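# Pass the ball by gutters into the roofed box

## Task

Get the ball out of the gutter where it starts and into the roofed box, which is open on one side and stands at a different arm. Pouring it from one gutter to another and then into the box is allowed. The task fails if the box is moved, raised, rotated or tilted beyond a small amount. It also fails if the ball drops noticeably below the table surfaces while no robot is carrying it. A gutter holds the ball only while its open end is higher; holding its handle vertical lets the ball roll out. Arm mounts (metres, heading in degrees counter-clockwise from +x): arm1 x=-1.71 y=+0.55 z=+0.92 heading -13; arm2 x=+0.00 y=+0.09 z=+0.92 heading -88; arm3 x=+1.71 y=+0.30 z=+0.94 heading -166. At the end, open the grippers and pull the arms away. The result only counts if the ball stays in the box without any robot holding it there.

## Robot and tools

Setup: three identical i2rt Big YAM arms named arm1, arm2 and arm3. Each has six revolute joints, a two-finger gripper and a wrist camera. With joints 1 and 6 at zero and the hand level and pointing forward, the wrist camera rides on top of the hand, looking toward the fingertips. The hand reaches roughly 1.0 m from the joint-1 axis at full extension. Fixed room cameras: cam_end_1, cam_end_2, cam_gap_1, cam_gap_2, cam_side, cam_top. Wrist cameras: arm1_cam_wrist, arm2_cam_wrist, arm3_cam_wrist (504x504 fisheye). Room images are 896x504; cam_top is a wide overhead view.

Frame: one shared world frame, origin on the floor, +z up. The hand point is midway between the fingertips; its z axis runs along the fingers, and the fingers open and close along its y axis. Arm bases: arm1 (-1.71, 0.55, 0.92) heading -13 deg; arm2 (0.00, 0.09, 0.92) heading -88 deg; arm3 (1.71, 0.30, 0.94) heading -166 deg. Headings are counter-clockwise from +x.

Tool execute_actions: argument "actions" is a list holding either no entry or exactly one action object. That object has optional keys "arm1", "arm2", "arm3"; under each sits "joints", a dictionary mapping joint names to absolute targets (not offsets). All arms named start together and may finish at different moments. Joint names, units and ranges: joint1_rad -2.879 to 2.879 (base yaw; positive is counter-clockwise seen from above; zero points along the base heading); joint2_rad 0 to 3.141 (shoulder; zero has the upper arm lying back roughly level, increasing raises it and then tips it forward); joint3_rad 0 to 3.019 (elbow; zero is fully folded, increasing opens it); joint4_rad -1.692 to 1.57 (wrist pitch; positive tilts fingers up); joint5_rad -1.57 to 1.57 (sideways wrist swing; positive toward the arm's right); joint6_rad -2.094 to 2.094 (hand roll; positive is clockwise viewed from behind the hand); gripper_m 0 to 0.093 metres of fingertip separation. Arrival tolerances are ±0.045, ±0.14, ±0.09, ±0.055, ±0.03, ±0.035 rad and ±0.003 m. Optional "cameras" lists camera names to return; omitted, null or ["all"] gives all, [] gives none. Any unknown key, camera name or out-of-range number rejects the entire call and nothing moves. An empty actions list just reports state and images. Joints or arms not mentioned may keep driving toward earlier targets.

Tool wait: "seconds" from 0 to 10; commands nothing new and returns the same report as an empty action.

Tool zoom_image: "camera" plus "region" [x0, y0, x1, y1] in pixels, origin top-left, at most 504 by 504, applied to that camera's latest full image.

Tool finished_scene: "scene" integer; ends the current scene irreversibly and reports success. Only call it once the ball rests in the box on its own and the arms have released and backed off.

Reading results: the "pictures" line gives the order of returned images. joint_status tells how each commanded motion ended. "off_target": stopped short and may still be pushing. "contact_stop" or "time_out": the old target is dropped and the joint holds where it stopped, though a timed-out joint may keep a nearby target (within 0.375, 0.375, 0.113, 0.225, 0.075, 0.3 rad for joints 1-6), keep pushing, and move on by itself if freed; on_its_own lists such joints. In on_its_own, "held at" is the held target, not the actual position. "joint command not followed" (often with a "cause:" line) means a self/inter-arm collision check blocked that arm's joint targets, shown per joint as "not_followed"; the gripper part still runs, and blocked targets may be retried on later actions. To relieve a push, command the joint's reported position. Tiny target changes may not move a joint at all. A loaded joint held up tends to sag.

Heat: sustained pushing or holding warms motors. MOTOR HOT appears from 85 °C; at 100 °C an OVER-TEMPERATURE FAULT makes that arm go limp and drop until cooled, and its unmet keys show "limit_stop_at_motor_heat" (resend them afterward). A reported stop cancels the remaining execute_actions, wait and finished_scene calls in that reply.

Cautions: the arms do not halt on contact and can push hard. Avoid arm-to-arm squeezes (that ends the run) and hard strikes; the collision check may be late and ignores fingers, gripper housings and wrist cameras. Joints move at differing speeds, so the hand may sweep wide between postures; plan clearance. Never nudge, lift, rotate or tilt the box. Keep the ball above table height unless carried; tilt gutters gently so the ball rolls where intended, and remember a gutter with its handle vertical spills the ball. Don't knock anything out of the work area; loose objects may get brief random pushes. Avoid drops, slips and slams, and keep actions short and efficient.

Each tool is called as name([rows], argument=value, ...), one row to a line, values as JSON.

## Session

execute_actions(actions=[])

Scene clock: 0.00 s.
arm1.joint_positions: joint1_rad=+0.158 joint2_rad=+0.544 joint3_rad=+1.627 joint4_rad=-1.250 joint5_rad=+0.272 joint6_rad=+0.303 gripper_m=+0.095
arm1.joint_status: not commanded
arm1.hand: x=-1.5794 y=+0.4899 z=+1.6008 quat_wxyz=(-0.651, -0.230, -0.723, +0.026) (m; scene frame)
arm2.joint_positions: joint1_rad=+0.716 joint2_rad=+0.556 joint3_rad=+1.320 joint4_rad=-1.554 joint5_rad=-0.243 joint6_rad=+0.649 gripper_m=+0.094
arm2.joint_status: not commanded
arm2.hand: x=+0.1512 y=-0.0157 z=+1.4024 quat_wxyz=(-0.389, -0.578, -0.713, -0.082) (m; scene frame)
arm3.joint_positions: joint1_rad=+0.085 joint2_rad=+0.433 joint3_rad=+1.489 joint4_rad=-1.486 joint5_rad=-0.020 joint6_rad=+0.102 gripper_m=+0.095
arm3.joint_status: not commanded
arm3.hand: x=+1.5995 y=+0.2581 z=+1.5203 quat_wxyz=(-0.121, -0.838, -0.098, +0.523) (m; scene frame)
pictures: arm1_cam_wrist, arm2_cam_wrist, arm3_cam_wrist, cam_end_1, cam_end_2, cam_gap_1, cam_gap_2, cam_side, cam_top
Images, in order (width x height): arm1_cam_wrist 504x504, arm2_cam_wrist 504x504, arm3_cam_wrist 504x504, cam_end_1 896x504, cam_end_2 896x504, cam_gap_1 896x504, cam_gap_2 896x504, cam_side 896x504, cam_top 896x504.

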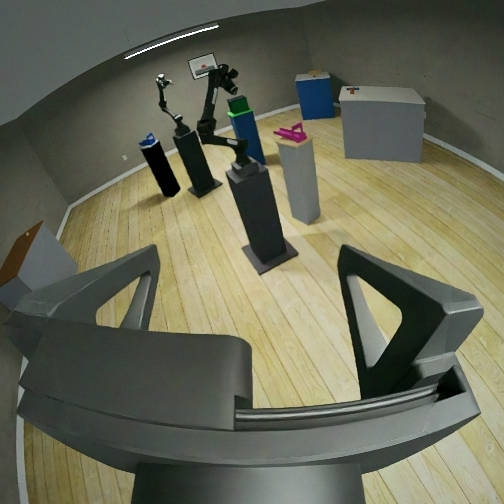

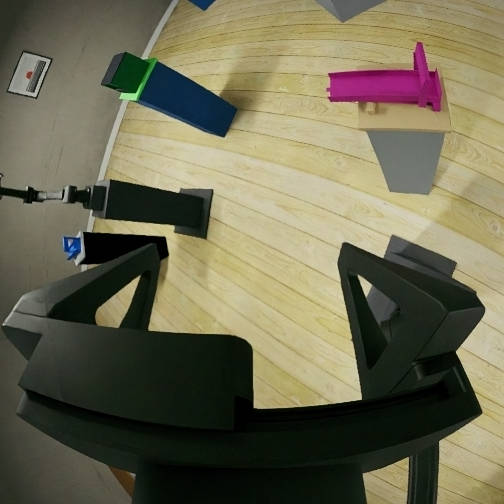

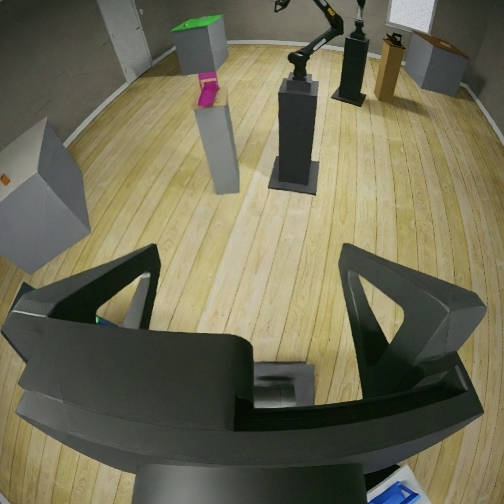

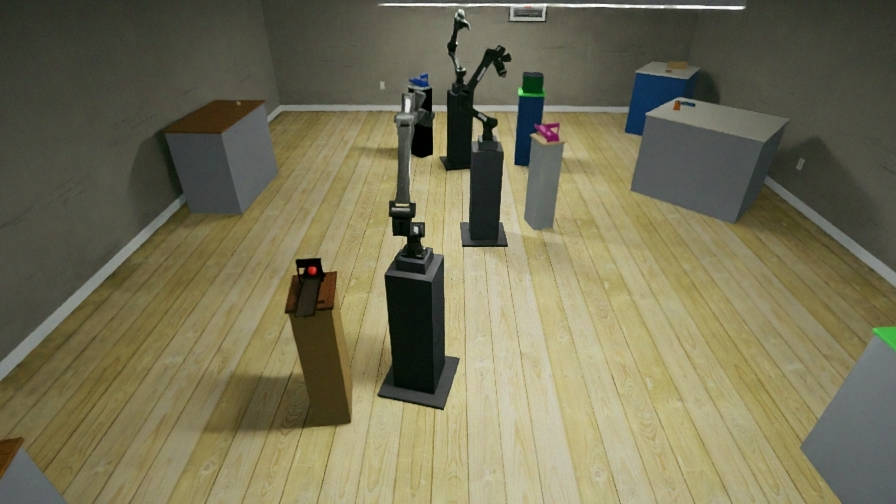

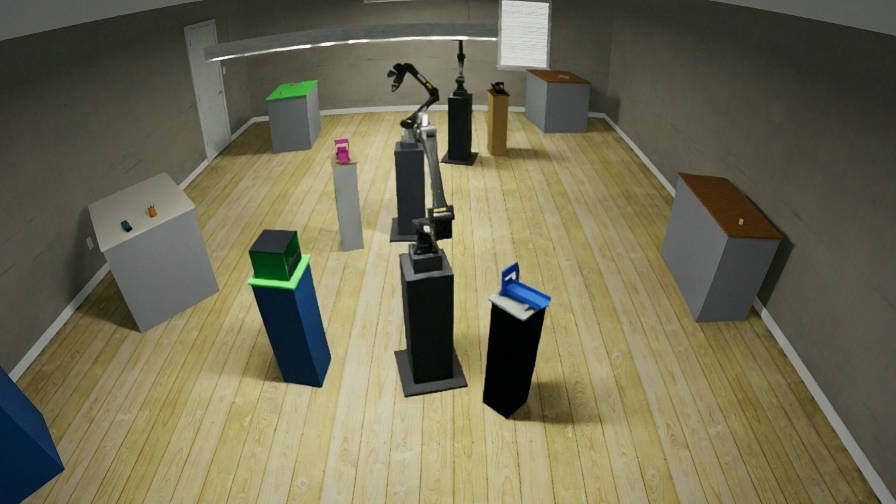

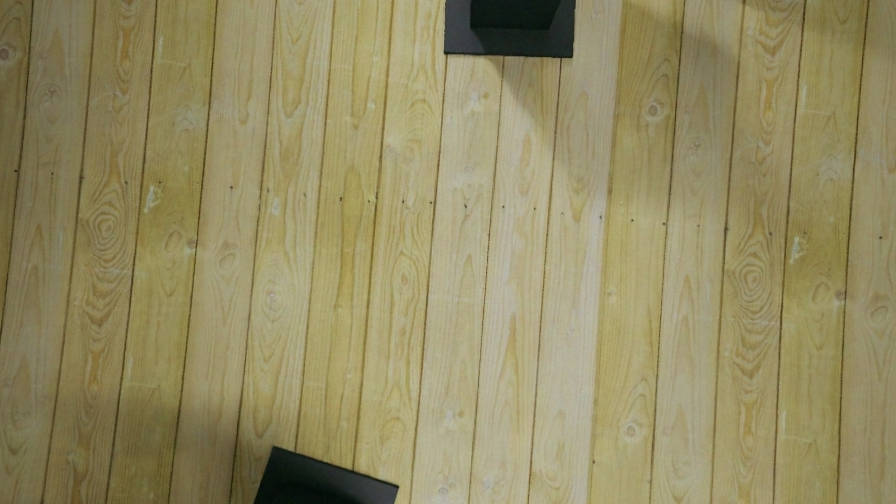

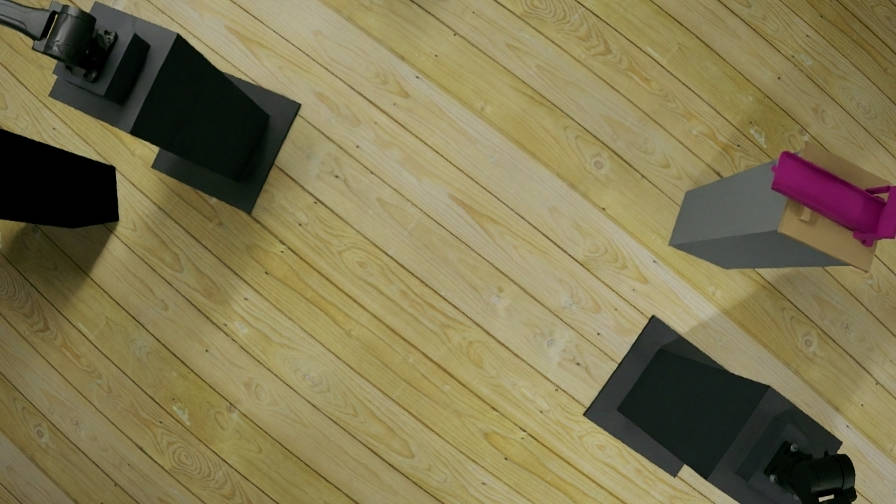

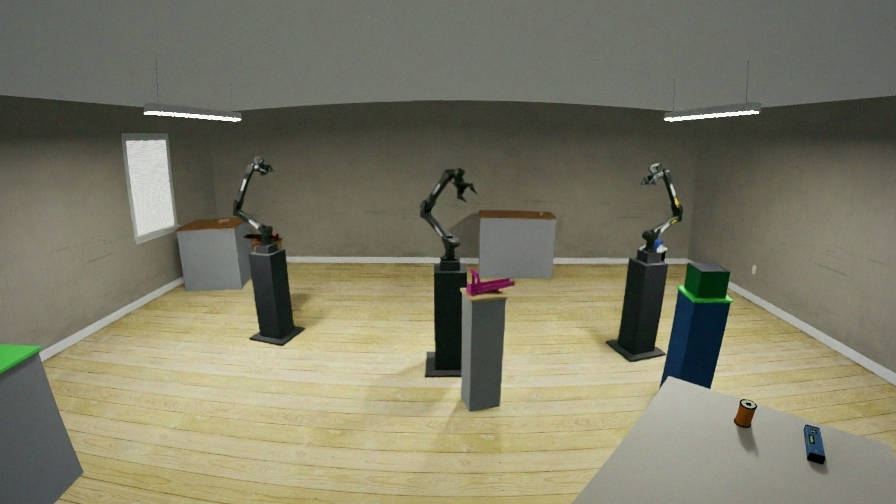

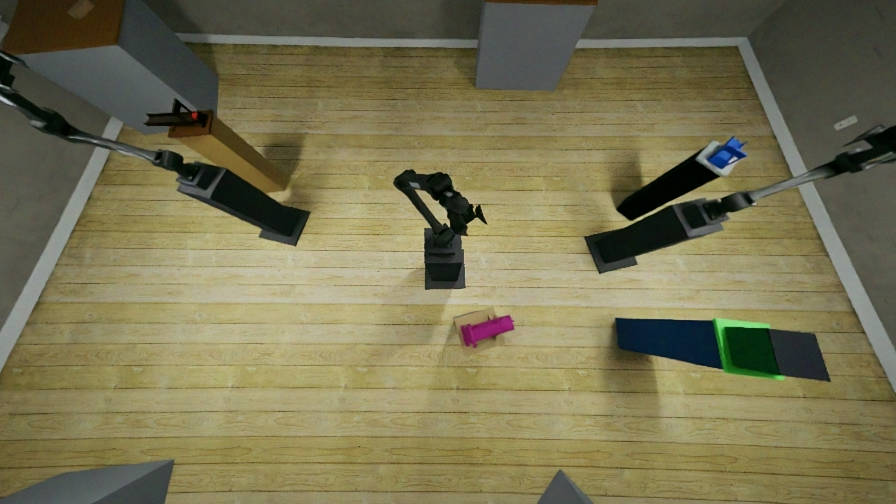

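zoom_image(camera="cam_top", region=[135, 85, 315, 255])

zoom_image(camera="cam_top", region=[410, 220, 550, 365])

zoom_image(camera="cam_top", region=[580, 125, 780, 280])

zoom_image(camera="cam_top", region=[600, 290, 850, 400])

zoom_image(camera="cam_end_1", region=[270, 240, 460, 440])

zoom_image(camera="cam_end_2", region=[230, 210, 580, 430])

Region (135, 85, 315, 255) of cam_top's 896x504 image, scaled by 2.800, with more detail than that image has.

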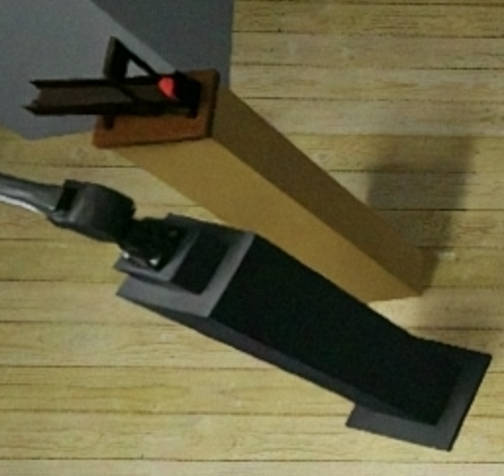

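Region (410, 220, 550, 365) of cam_top's 896x504 image, scaled by 3.476, with more detail than that image has; it fills the left 487 columns of this view, and the rest is white.

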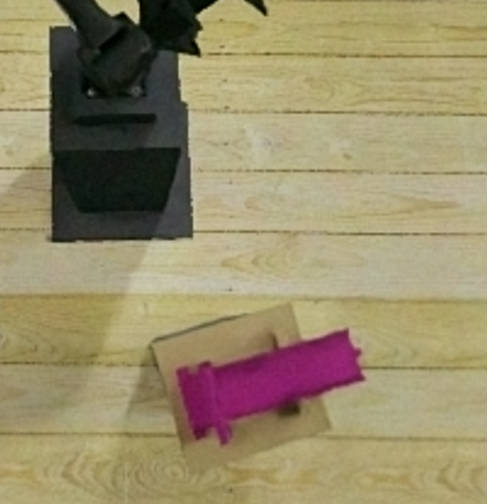

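Region (580, 125, 780, 280) of cam_top's 896x504 image, scaled by 2.520, with more detail than that image has; it fills the top 391 rows of this view, and the rest is white.

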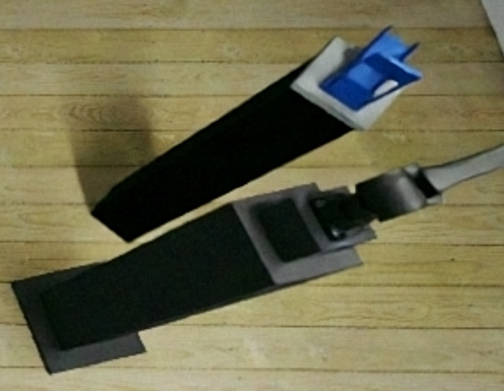

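Region (600, 290, 850, 400) of cam_top's 896x504 image, scaled by 2.016, with more detail than that image has; it fills the top 222 rows of this view, and the rest is white.

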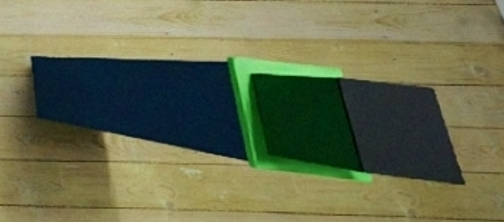

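Region (270, 240, 460, 440) of cam_end_1's 896x504 image, scaled by 2.520, with more detail than that image has; it fills the left 479 columns of this view, and the rest is white.

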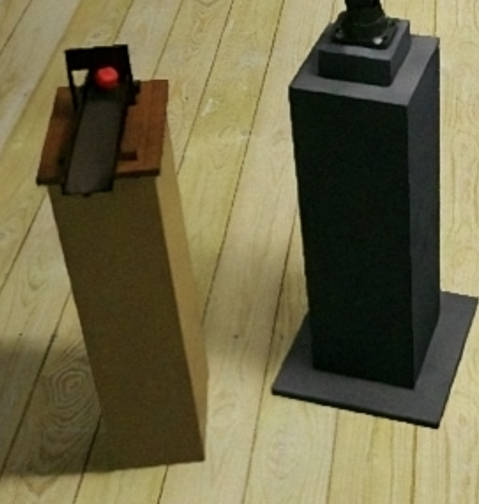

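Region (230, 210, 580, 430) of cam_end_2's 896x504 image, scaled by 1.440, with more detail than that image has; it fills the top 317 rows of this view, and the rest is white.

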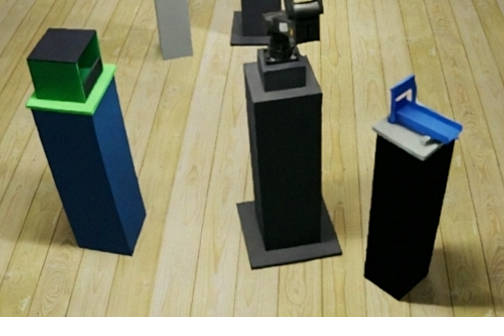

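execute_actions([
  {"arm1":{"joints":{"joint1_rad":2.02,"joint2_rad":1.61,"joint3_rad":1.47,"joint4_rad":-1.41,"joint5_rad":-0.2,"joint6_rad":0.10,"gripper_m":0.093}},"arm2":{"joints":{"joint1_rad":0.184,"joint2_rad":1.83,"joint3_rad":1.77,"joint4_rad":-1.47,"joint5_rad":-0.2,"joint6_rad":-0.07,"gripper_m":0.093}},"arm3":{"joints":{"joint1_rad":-2.27,"joint2_rad":1.41,"joint3_rad":1.22,"joint4_rad":-1.18,"joint5_rad":0.06,"joint6_rad":-1.25,"gripper_m":0.093}}},
])

Scene clock: 3.27 s.
arm1.joint_positions: joint1_rad=+2.024 joint2_rad=+1.616 joint3_rad=+1.478 joint4_rad=-1.396 joint5_rad=-0.201 joint6_rad=+0.112 gripper_m=+0.093
arm1.joint_status: all done
arm1.hand: x=-1.8583 y=+1.0252 z=+1.1296 quat_wxyz=(+0.064, +0.742, -0.663, -0.071) (m; scene frame)
arm2.joint_positions: joint1_rad=+0.187 joint2_rad=+1.847 joint3_rad=+1.756 joint4_rad=-1.471 joint5_rad=-0.203 joint6_rad=-0.062 gripper_m=+0.093
arm2.joint_status: all done
arm2.hand: x=+0.1617 y=-0.4631 z=+1.1222 quat_wxyz=(-0.072, -0.593, -0.798, -0.075) (m; scene frame)
arm3.joint_positions: joint1_rad=-2.274 joint2_rad=+1.419 joint3_rad=+1.229 joint4_rad=-1.182 joint5_rad=+0.058 joint6_rad=-1.243 gripper_m=+0.093
arm3.joint_status: all done
arm3.hand: x=+1.9270 y=+0.7016 z=+1.1453 quat_wxyz=(+0.100, -0.916, +0.387, -0.039) (m; scene frame)
pictures: arm1_cam_wrist, arm2_cam_wrist, arm3_cam_wrist, cam_end_1, cam_end_2, cam_gap_1, cam_gap_2, cam_side, cam_top
Images, in order (width x height): arm1_cam_wrist 504x504, arm2_cam_wrist 504x504, arm3_cam_wrist 504x504, cam_end_1 896x504, cam_end_2 896x504, cam_gap_1 896x504, cam_gap_2 896x504, cam_side 896x504, cam_top 896x504.

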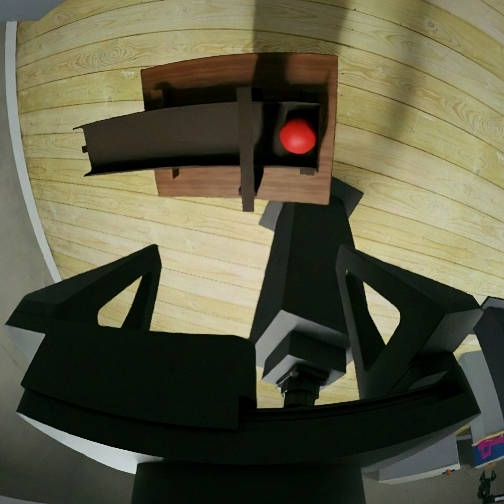

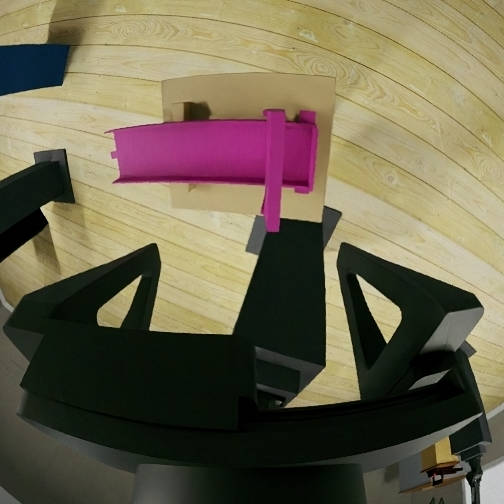

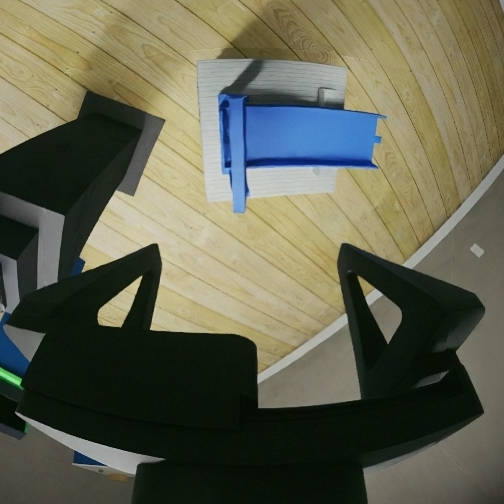

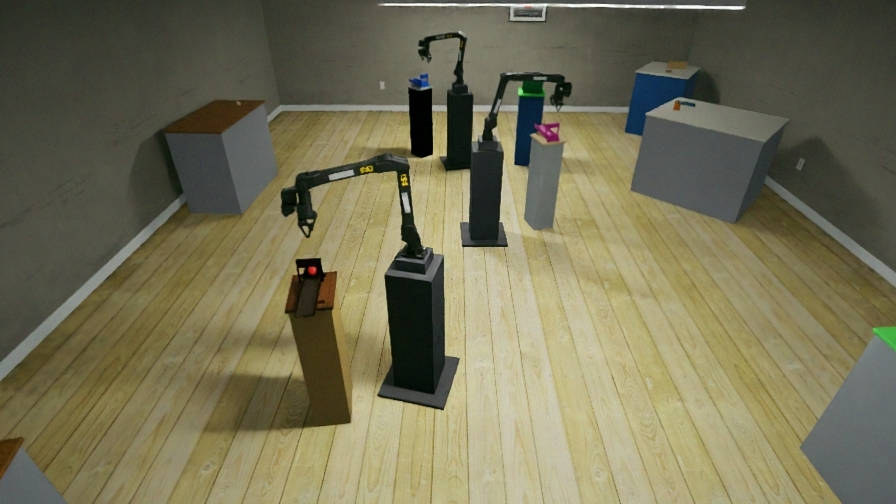

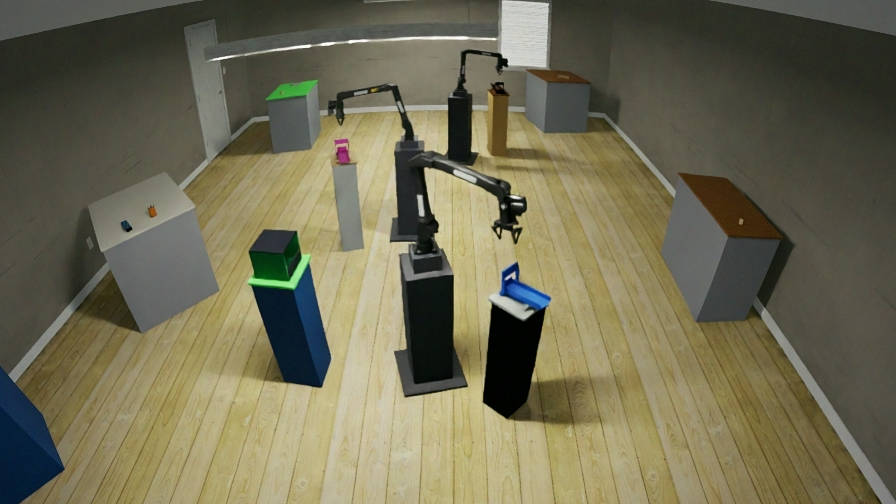

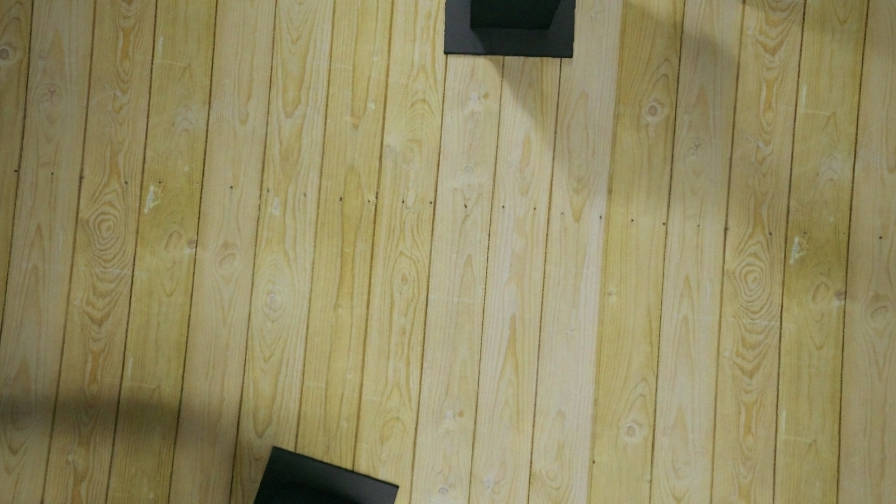

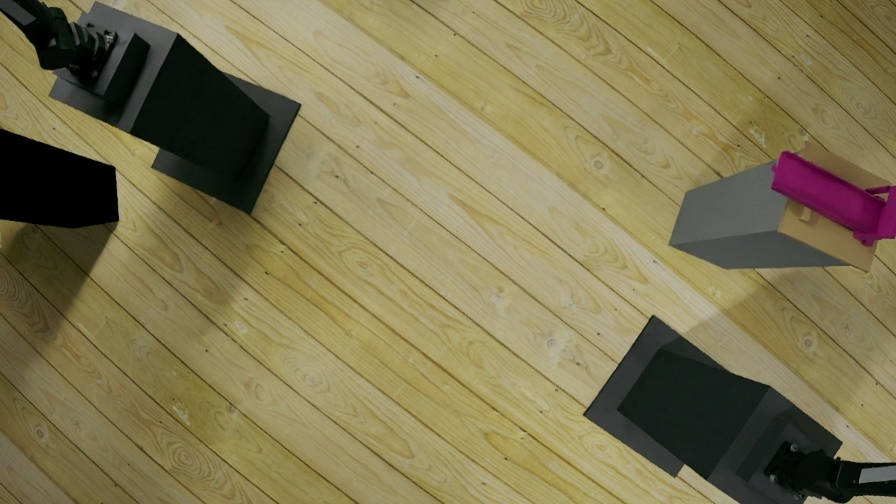

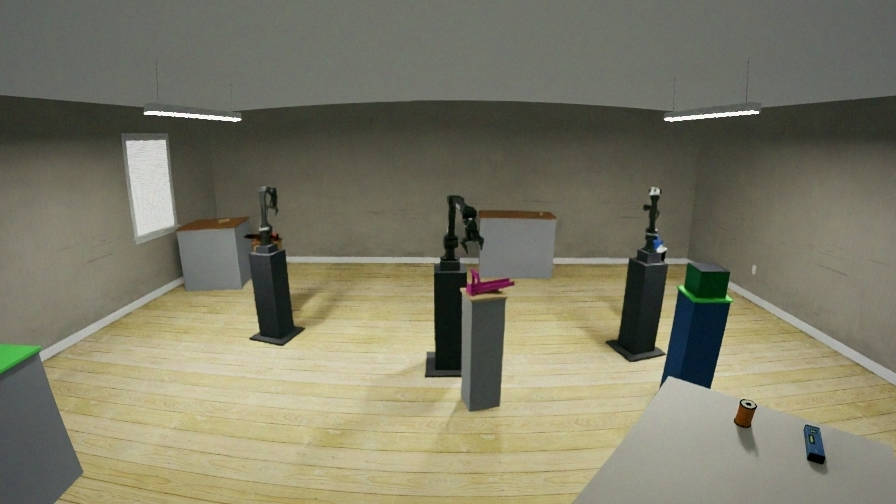

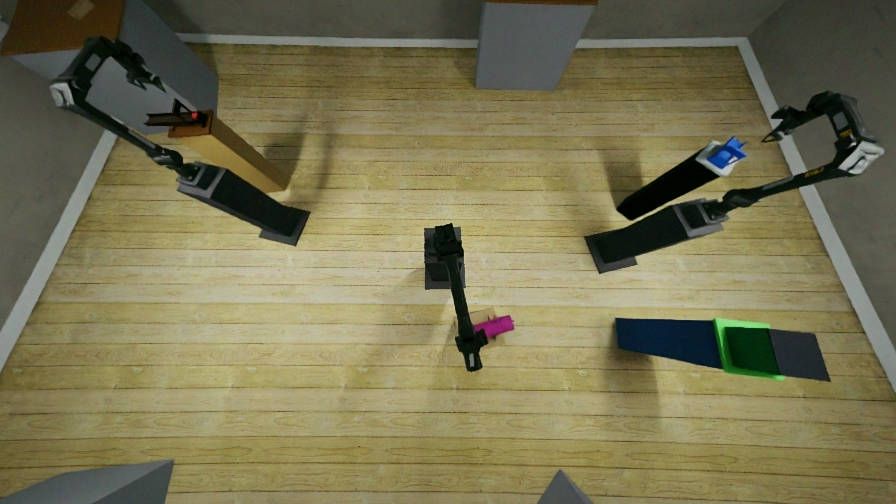

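Very close. Zoom for precise measurements.

zoom_image(camera="arm1_cam_wrist", region=[60, 45, 350, 225])

zoom_image(camera="arm2_cam_wrist", region=[90, 65, 350, 245])

zoom_image(camera="arm3_cam_wrist", region=[180, 50, 400, 225])

zoom_image(camera="cam_side", region=[440, 225, 530, 310])

Region (60, 45, 350, 225) of arm1_cam_wrist's 504x504 image, scaled by 1.738, with more detail than that image has; it fills the top 313 rows of this view, and the rest is white.

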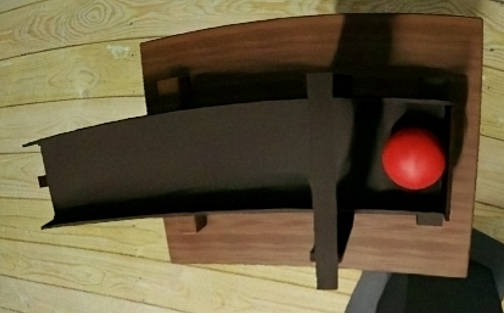

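Region (90, 65, 350, 245) of arm2_cam_wrist's 504x504 image, scaled by 1.938, with more detail than that image has; it fills the top 349 rows of this view, and the rest is white.

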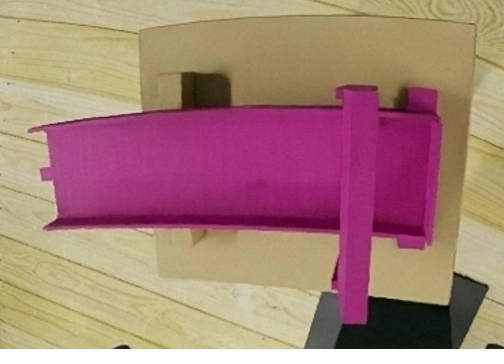

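Region (180, 50, 400, 225) of arm3_cam_wrist's 504x504 image, scaled by 2.291, with more detail than that image has; it fills the top 401 rows of this view, and the rest is white.

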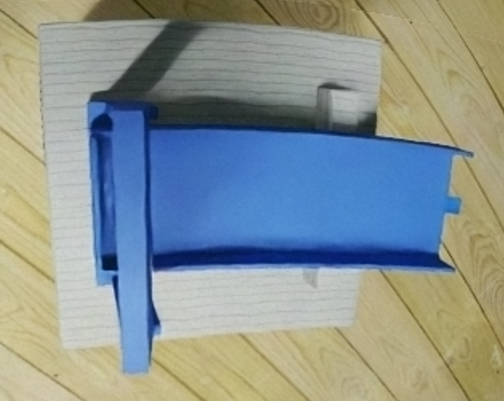

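Region (440, 225, 530, 310) of cam_side's 896x504 image, scaled by 5.600, with more detail than that image has.

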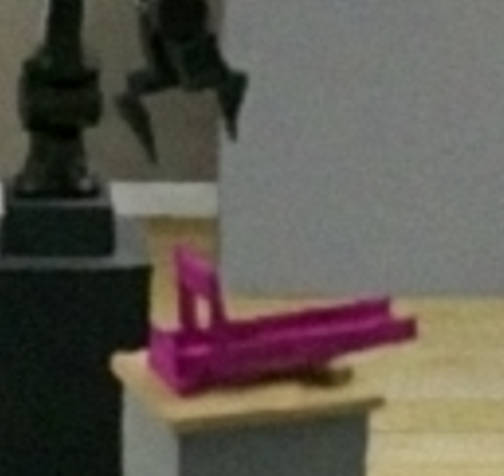

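execute_actions([
  {"arm1":{"joints":{"joint1_rad":2.075,"joint2_rad":1.815,"joint3_rad":1.322,"joint4_rad":-1.05,"joint5_rad":-0.255,"joint6_rad":0.135}},"arm2":{"joints":{"joint2_rad":1.972,"joint3_rad":1.542,"joint4_rad":-1.152,"joint5_rad":-0.24}},"arm3":{"joints":{"joint2_rad":1.545,"joint3_rad":1.05,"joint4_rad":-0.85,"joint5_rad":0.07}}},
], cameras=["arm1_cam_wrist","arm2_cam_wrist","arm3_cam_wrist","cam_side","cam_end_1"])

Scene clock: 5.73 s.
arm1.joint_positions: joint1_rad=+2.074 joint2_rad=+1.811 joint3_rad=+1.317 joint4_rad=-1.065 joint5_rad=-0.254 joint6_rad=+0.121 gripper_m=+0.093
arm1.joint_status: all done
arm1.hand: x=-1.8947 y=+1.0380 z=+0.9785 quat_wxyz=(+0.096, +0.753, -0.647, -0.072) (m; scene frame)
arm2.joint_positions: joint1_rad=+0.187 joint2_rad=+1.991 joint3_rad=+1.530 joint4_rad=-1.162 joint5_rad=-0.237 joint6_rad=-0.063 gripper_m=+0.093
arm2.joint_status: all done
arm2.hand: x=+0.1672 y=-0.4575 z=+0.9611 quat_wxyz=(-0.060, -0.595, -0.794, -0.107) (m; scene frame)
arm3.joint_positions: joint1_rad=-2.274 joint2_rad=+1.554 joint3_rad=+1.047 joint4_rad=-0.860 joint5_rad=+0.066 joint6_rad=-1.243 gripper_m=+0.093
arm3.joint_status: all done
arm3.hand: x=+1.9342 y=+0.7115 z=+1.0272 quat_wxyz=(+0.102, -0.916, +0.387, -0.043) (m; scene frame)
pictures: arm1_cam_wrist, arm2_cam_wrist, arm3_cam_wrist, cam_end_1, cam_side
Images, in order (width x height): arm1_cam_wrist 504x504, arm2_cam_wrist 504x504, arm3_cam_wrist 504x504, cam_end_1 896x504, cam_side 896x504.

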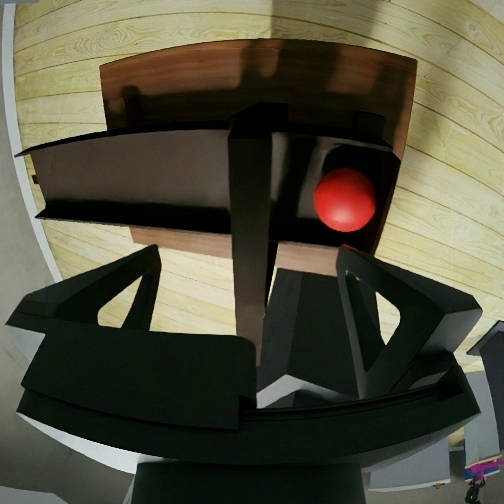

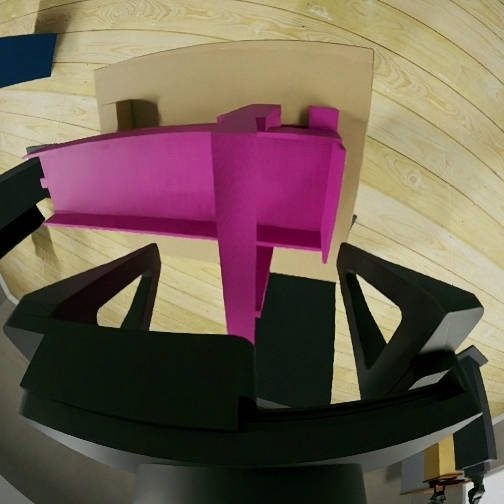

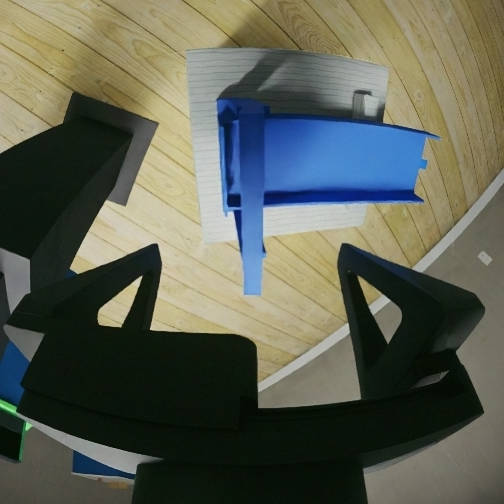

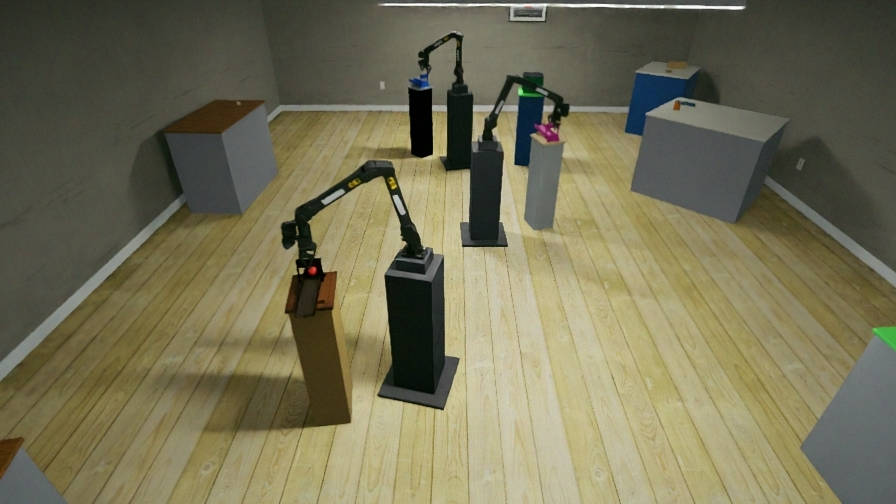

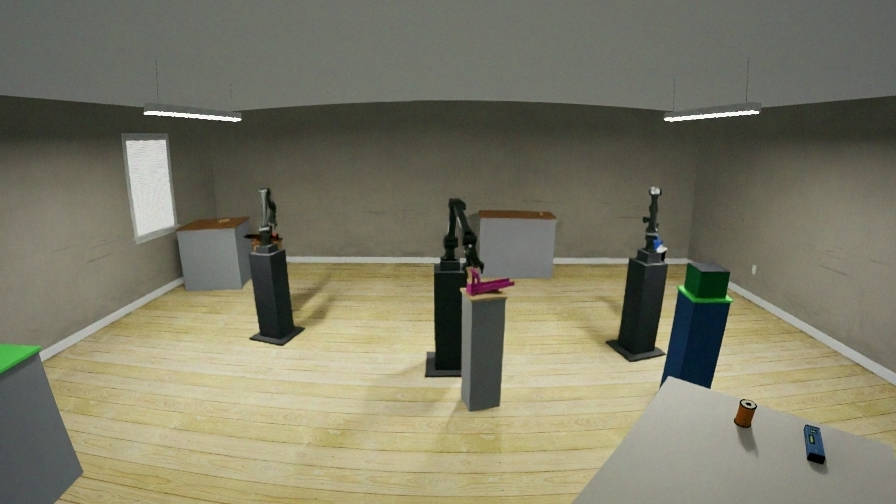

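execute_actions([
  {"arm1":{"joints":{"joint4_rad":-1.03,"gripper_m":0.0}},"arm2":{"joints":{"joint4_rad":-1.115,"gripper_m":0.0}},"arm3":{"joints":{"joint2_rad":1.66,"joint3_rad":1.02,"joint4_rad":-0.69}}},
], cameras=["arm1_cam_wrist","arm2_cam_wrist","arm3_cam_wrist"])

Scene clock: 6.77 s.
arm1.joint_positions: joint1_rad=+2.074 joint2_rad=+1.811 joint3_rad=+1.317 joint4_rad=-1.045 joint5_rad=-0.249 joint6_rad=+0.123 gripper_m=+0.012
arm1.joint_status: gripper_m off_target (ended at +0.012, target +0.000); the others done
arm1.hand: x=-1.8952 y=+1.0427 z=+0.9784 quat_wxyz=(+0.088, +0.753, -0.647, -0.079) (m; scene frame)
arm2.joint_positions: joint1_rad=+0.188 joint2_rad=+1.989 joint3_rad=+1.530 joint4_rad=-1.125 joint5_rad=-0.242 joint6_rad=-0.063 gripper_m=+0.011
arm2.joint_status: gripper_m off_target (ended at +0.011, target +0.000); the others done
arm2.hand: x=+0.1704 y=-0.4660 z=+0.9619 quat_wxyz=(-0.076, -0.592, -0.796, -0.097) (m; scene frame)
arm3.joint_positions: joint1_rad=-2.274 joint2_rad=+1.661 joint3_rad=+1.029 joint4_rad=-0.701 joint5_rad=+0.066 joint6_rad=-1.243 gripper_m=+0.093
arm3.joint_status: all done
arm3.hand: x=+1.9448 y=+0.7320 z=+0.9803 quat_wxyz=(+0.119, -0.914, +0.386, -0.044) (m; scene frame)
pictures: arm1_cam_wrist, arm2_cam_wrist, arm3_cam_wrist
Images, in order (width x height): arm1_cam_wrist 504x504, arm2_cam_wrist 504x504, arm3_cam_wrist 504x504.

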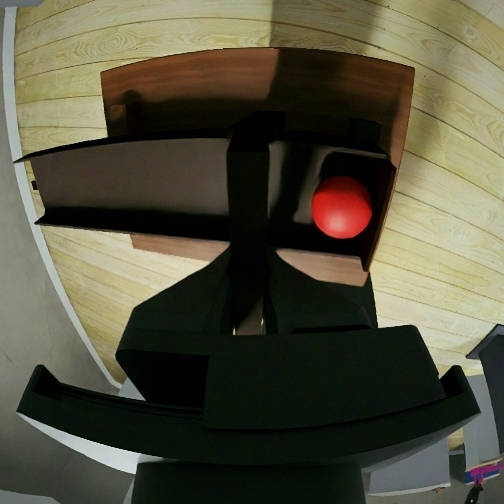

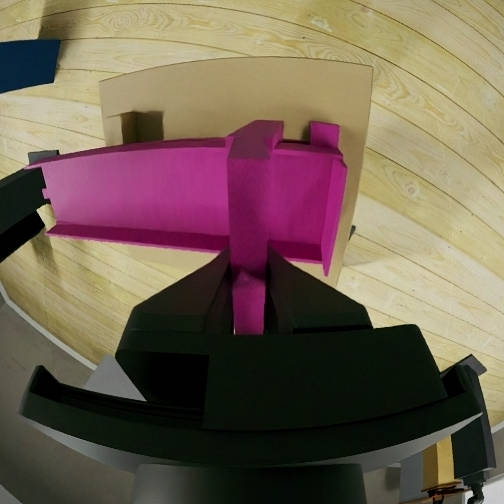

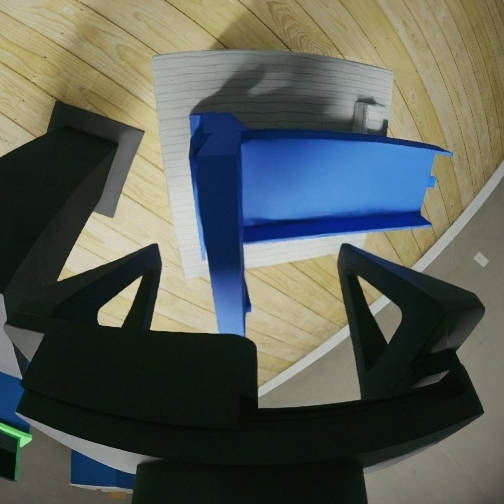

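execute_actions([
  {"arm1":{"joints":{"joint3_rad":2.005,"joint5_rad":-0.3,"joint6_rad":1.57}},"arm2":{"joints":{"joint1_rad":-0.7,"joint2_rad":1.865,"joint4_rad":-0.88,"joint6_rad":1.57}},"arm3":{"joints":{"joint2_rad":1.695,"joint4_rad":-0.735}}},
], cameras=["arm1_cam_wrist","arm2_cam_wrist","arm3_cam_wrist","cam_top"])

Scene clock: 10.40 s.
arm1.joint_positions: joint1_rad=+2.074 joint2_rad=+1.811 joint3_rad=+1.949 joint4_rad=-1.042 joint5_rad=-0.295 joint6_rad=+1.557 gripper_m=+0.012
arm1.joint_status: all done
arm1.hand: x=-1.9547 y=+1.2145 z=+1.2650 quat_wxyz=(+0.173, +0.182, -0.919, -0.305) (m; scene frame)
arm2.joint_positions: joint1_rad=-0.699 joint2_rad=+1.879 joint3_rad=+1.530 joint4_rad=-0.885 joint5_rad=-0.235 joint6_rad=+1.563 gripper_m=+0.011
arm2.joint_status: all done
arm2.hand: x=-0.3606 y=-0.4441 z=+1.0319 quat_wxyz=(-0.196, -0.934, +0.294, -0.058) (m; scene frame)
arm3.joint_positions: joint1_rad=-2.274 joint2_rad=+1.679 joint3_rad=+1.029 joint4_rad=-0.727 joint5_rad=+0.066 joint6_rad=-1.243 gripper_m=+0.093
arm3.joint_status: all done
arm3.hand: x=+1.9412 y=+0.7247 z=+0.9704 quat_wxyz=(+0.096, -0.916, +0.387, -0.042) (m; scene frame)
pictures: arm1_cam_wrist, arm2_cam_wrist, arm3_cam_wrist, cam_top
Images, in order (width x height): arm1_cam_wrist 504x504, arm2_cam_wrist 504x504, arm3_cam_wrist 504x504, cam_top 896x504.

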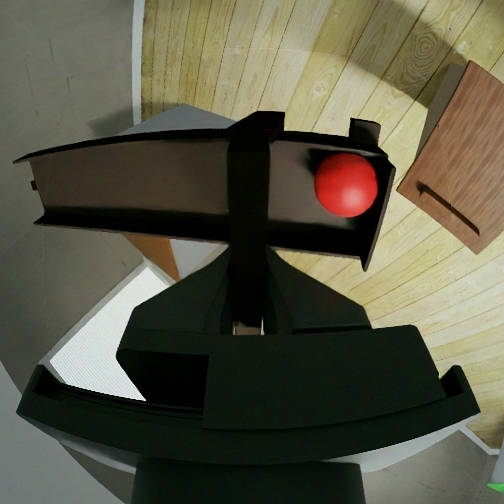

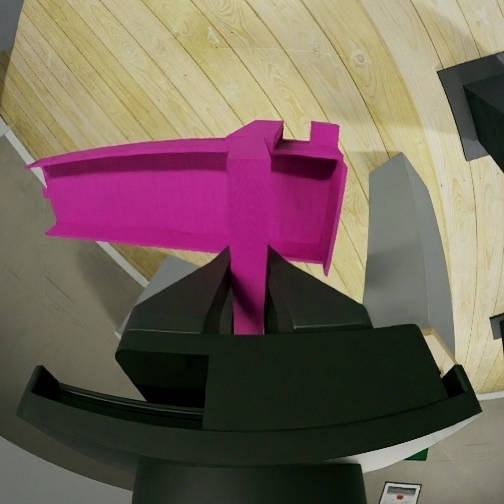

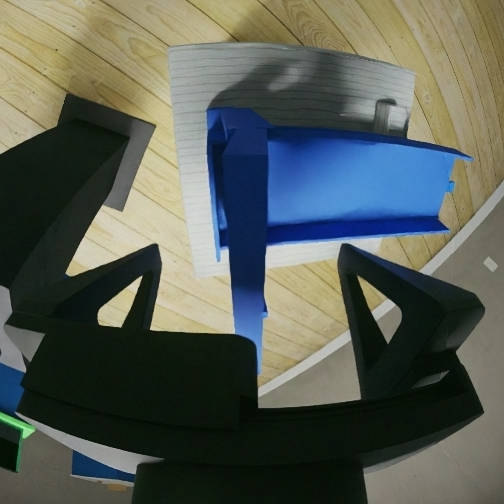

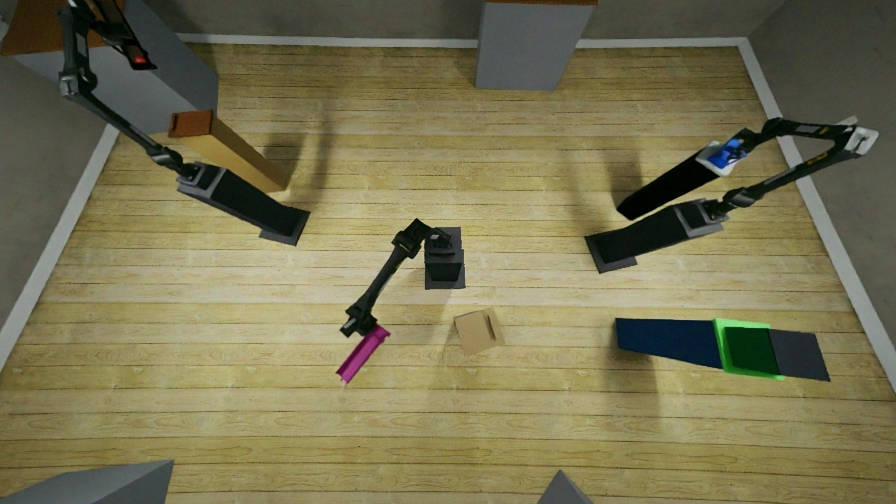

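execute_actions([
  {"arm1":{"joints":{"joint1_rad":-0.03,"joint2_rad":1.94,"joint4_rad":-0.86,"joint5_rad":0.0}},"arm2":{"joints":{"joint1_rad":-1.868,"joint5_rad":0.0}},"arm3":{"joints":{"gripper_m":0.0}}},
], cameras=["arm1_cam_wrist","arm2_cam_wrist","arm3_cam_wrist","cam_gap_1","cam_side"])

Scene clock: 12.93 s.
arm1.joint_positions: joint1_rad=-0.033 joint2_rad=+1.964 joint3_rad=+1.949 joint4_rad=-0.872 joint5_rad=+0.002 joint6_rad=+1.559 gripper_m=+0.012
arm1.joint_status: all done
arm1.hand: x=-0.9785 y=+0.3472 z=+1.1830 quat_wxyz=(-0.270, -0.745, -0.574, -0.207) (m; scene frame)
arm2.joint_positions: joint1_rad=-1.875 joint2_rad=+1.879 joint3_rad=+1.530 joint4_rad=-0.885 joint5_rad=+0.004 joint6_rad=+1.565 gripper_m=+0.011
arm2.joint_status: all done
arm2.hand: x=-0.6201 y=+0.2545 z=+1.0236 quat_wxyz=(-0.099, -0.602, +0.781, +0.131) (m; scene frame)
arm3.joint_positions: joint1_rad=-2.274 joint2_rad=+1.675 joint3_rad=+1.029 joint4_rad=-0.727 joint5_rad=+0.069 joint6_rad=-1.245 gripper_m=+0.012
arm3.joint_status: gripper_m off_target (ended at +0.012, target +0.000)
arm3.hand: x=+1.9416 y=+0.7250 z=+0.9722 quat_wxyz=(+0.098, -0.916, +0.386, -0.044) (m; scene frame)
pictures: arm1_cam_wrist, arm2_cam_wrist, arm3_cam_wrist, cam_gap_1, cam_side
Images, in order (width x height): arm1_cam_wrist 504x504, arm2_cam_wrist 504x504, arm3_cam_wrist 504x504, cam_gap_1 896x504, cam_side 896x504.

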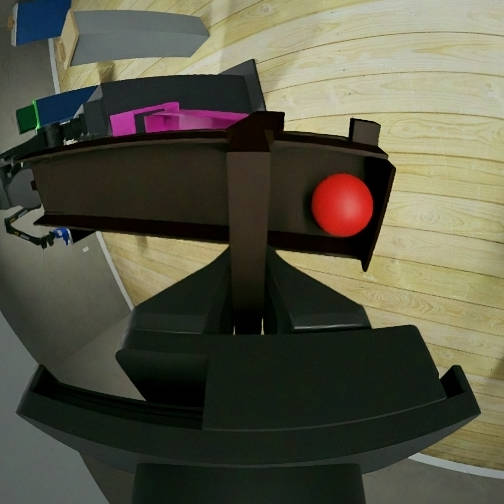

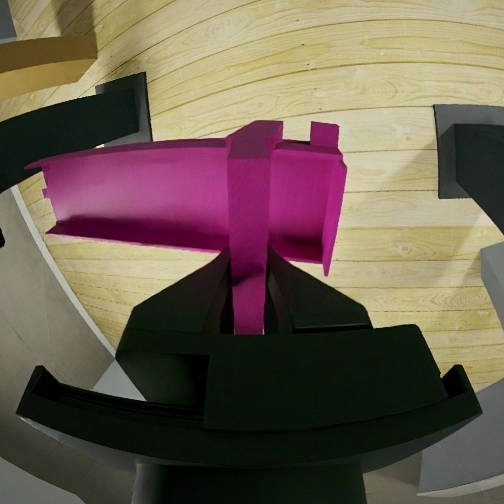

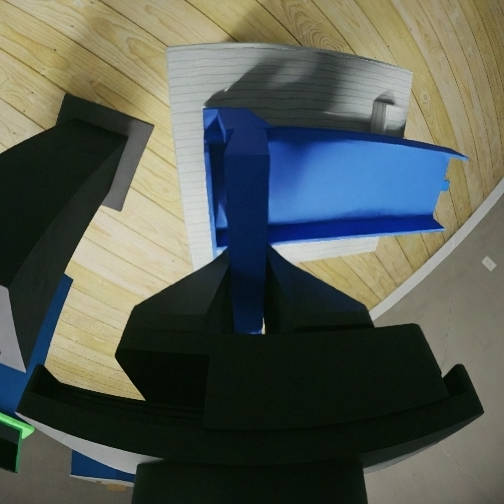

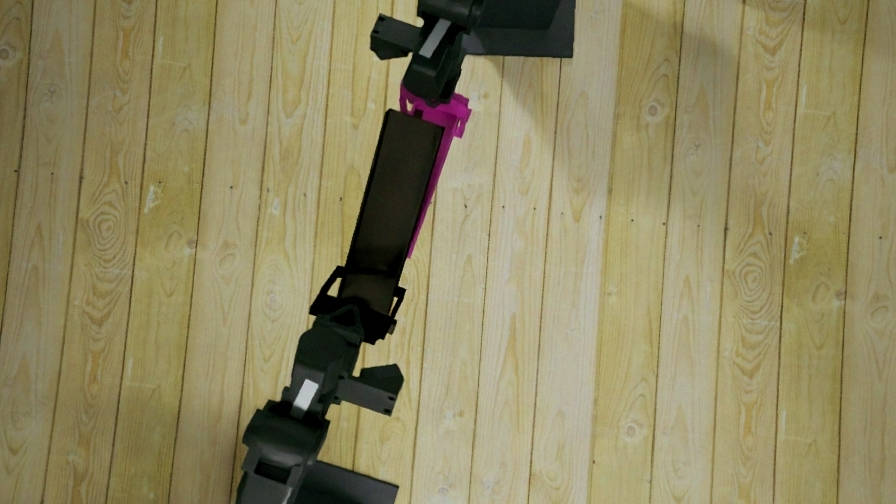

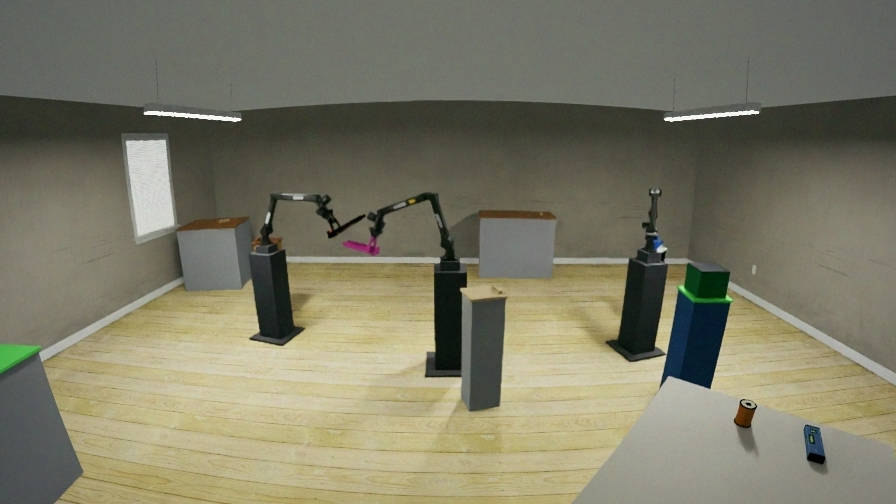

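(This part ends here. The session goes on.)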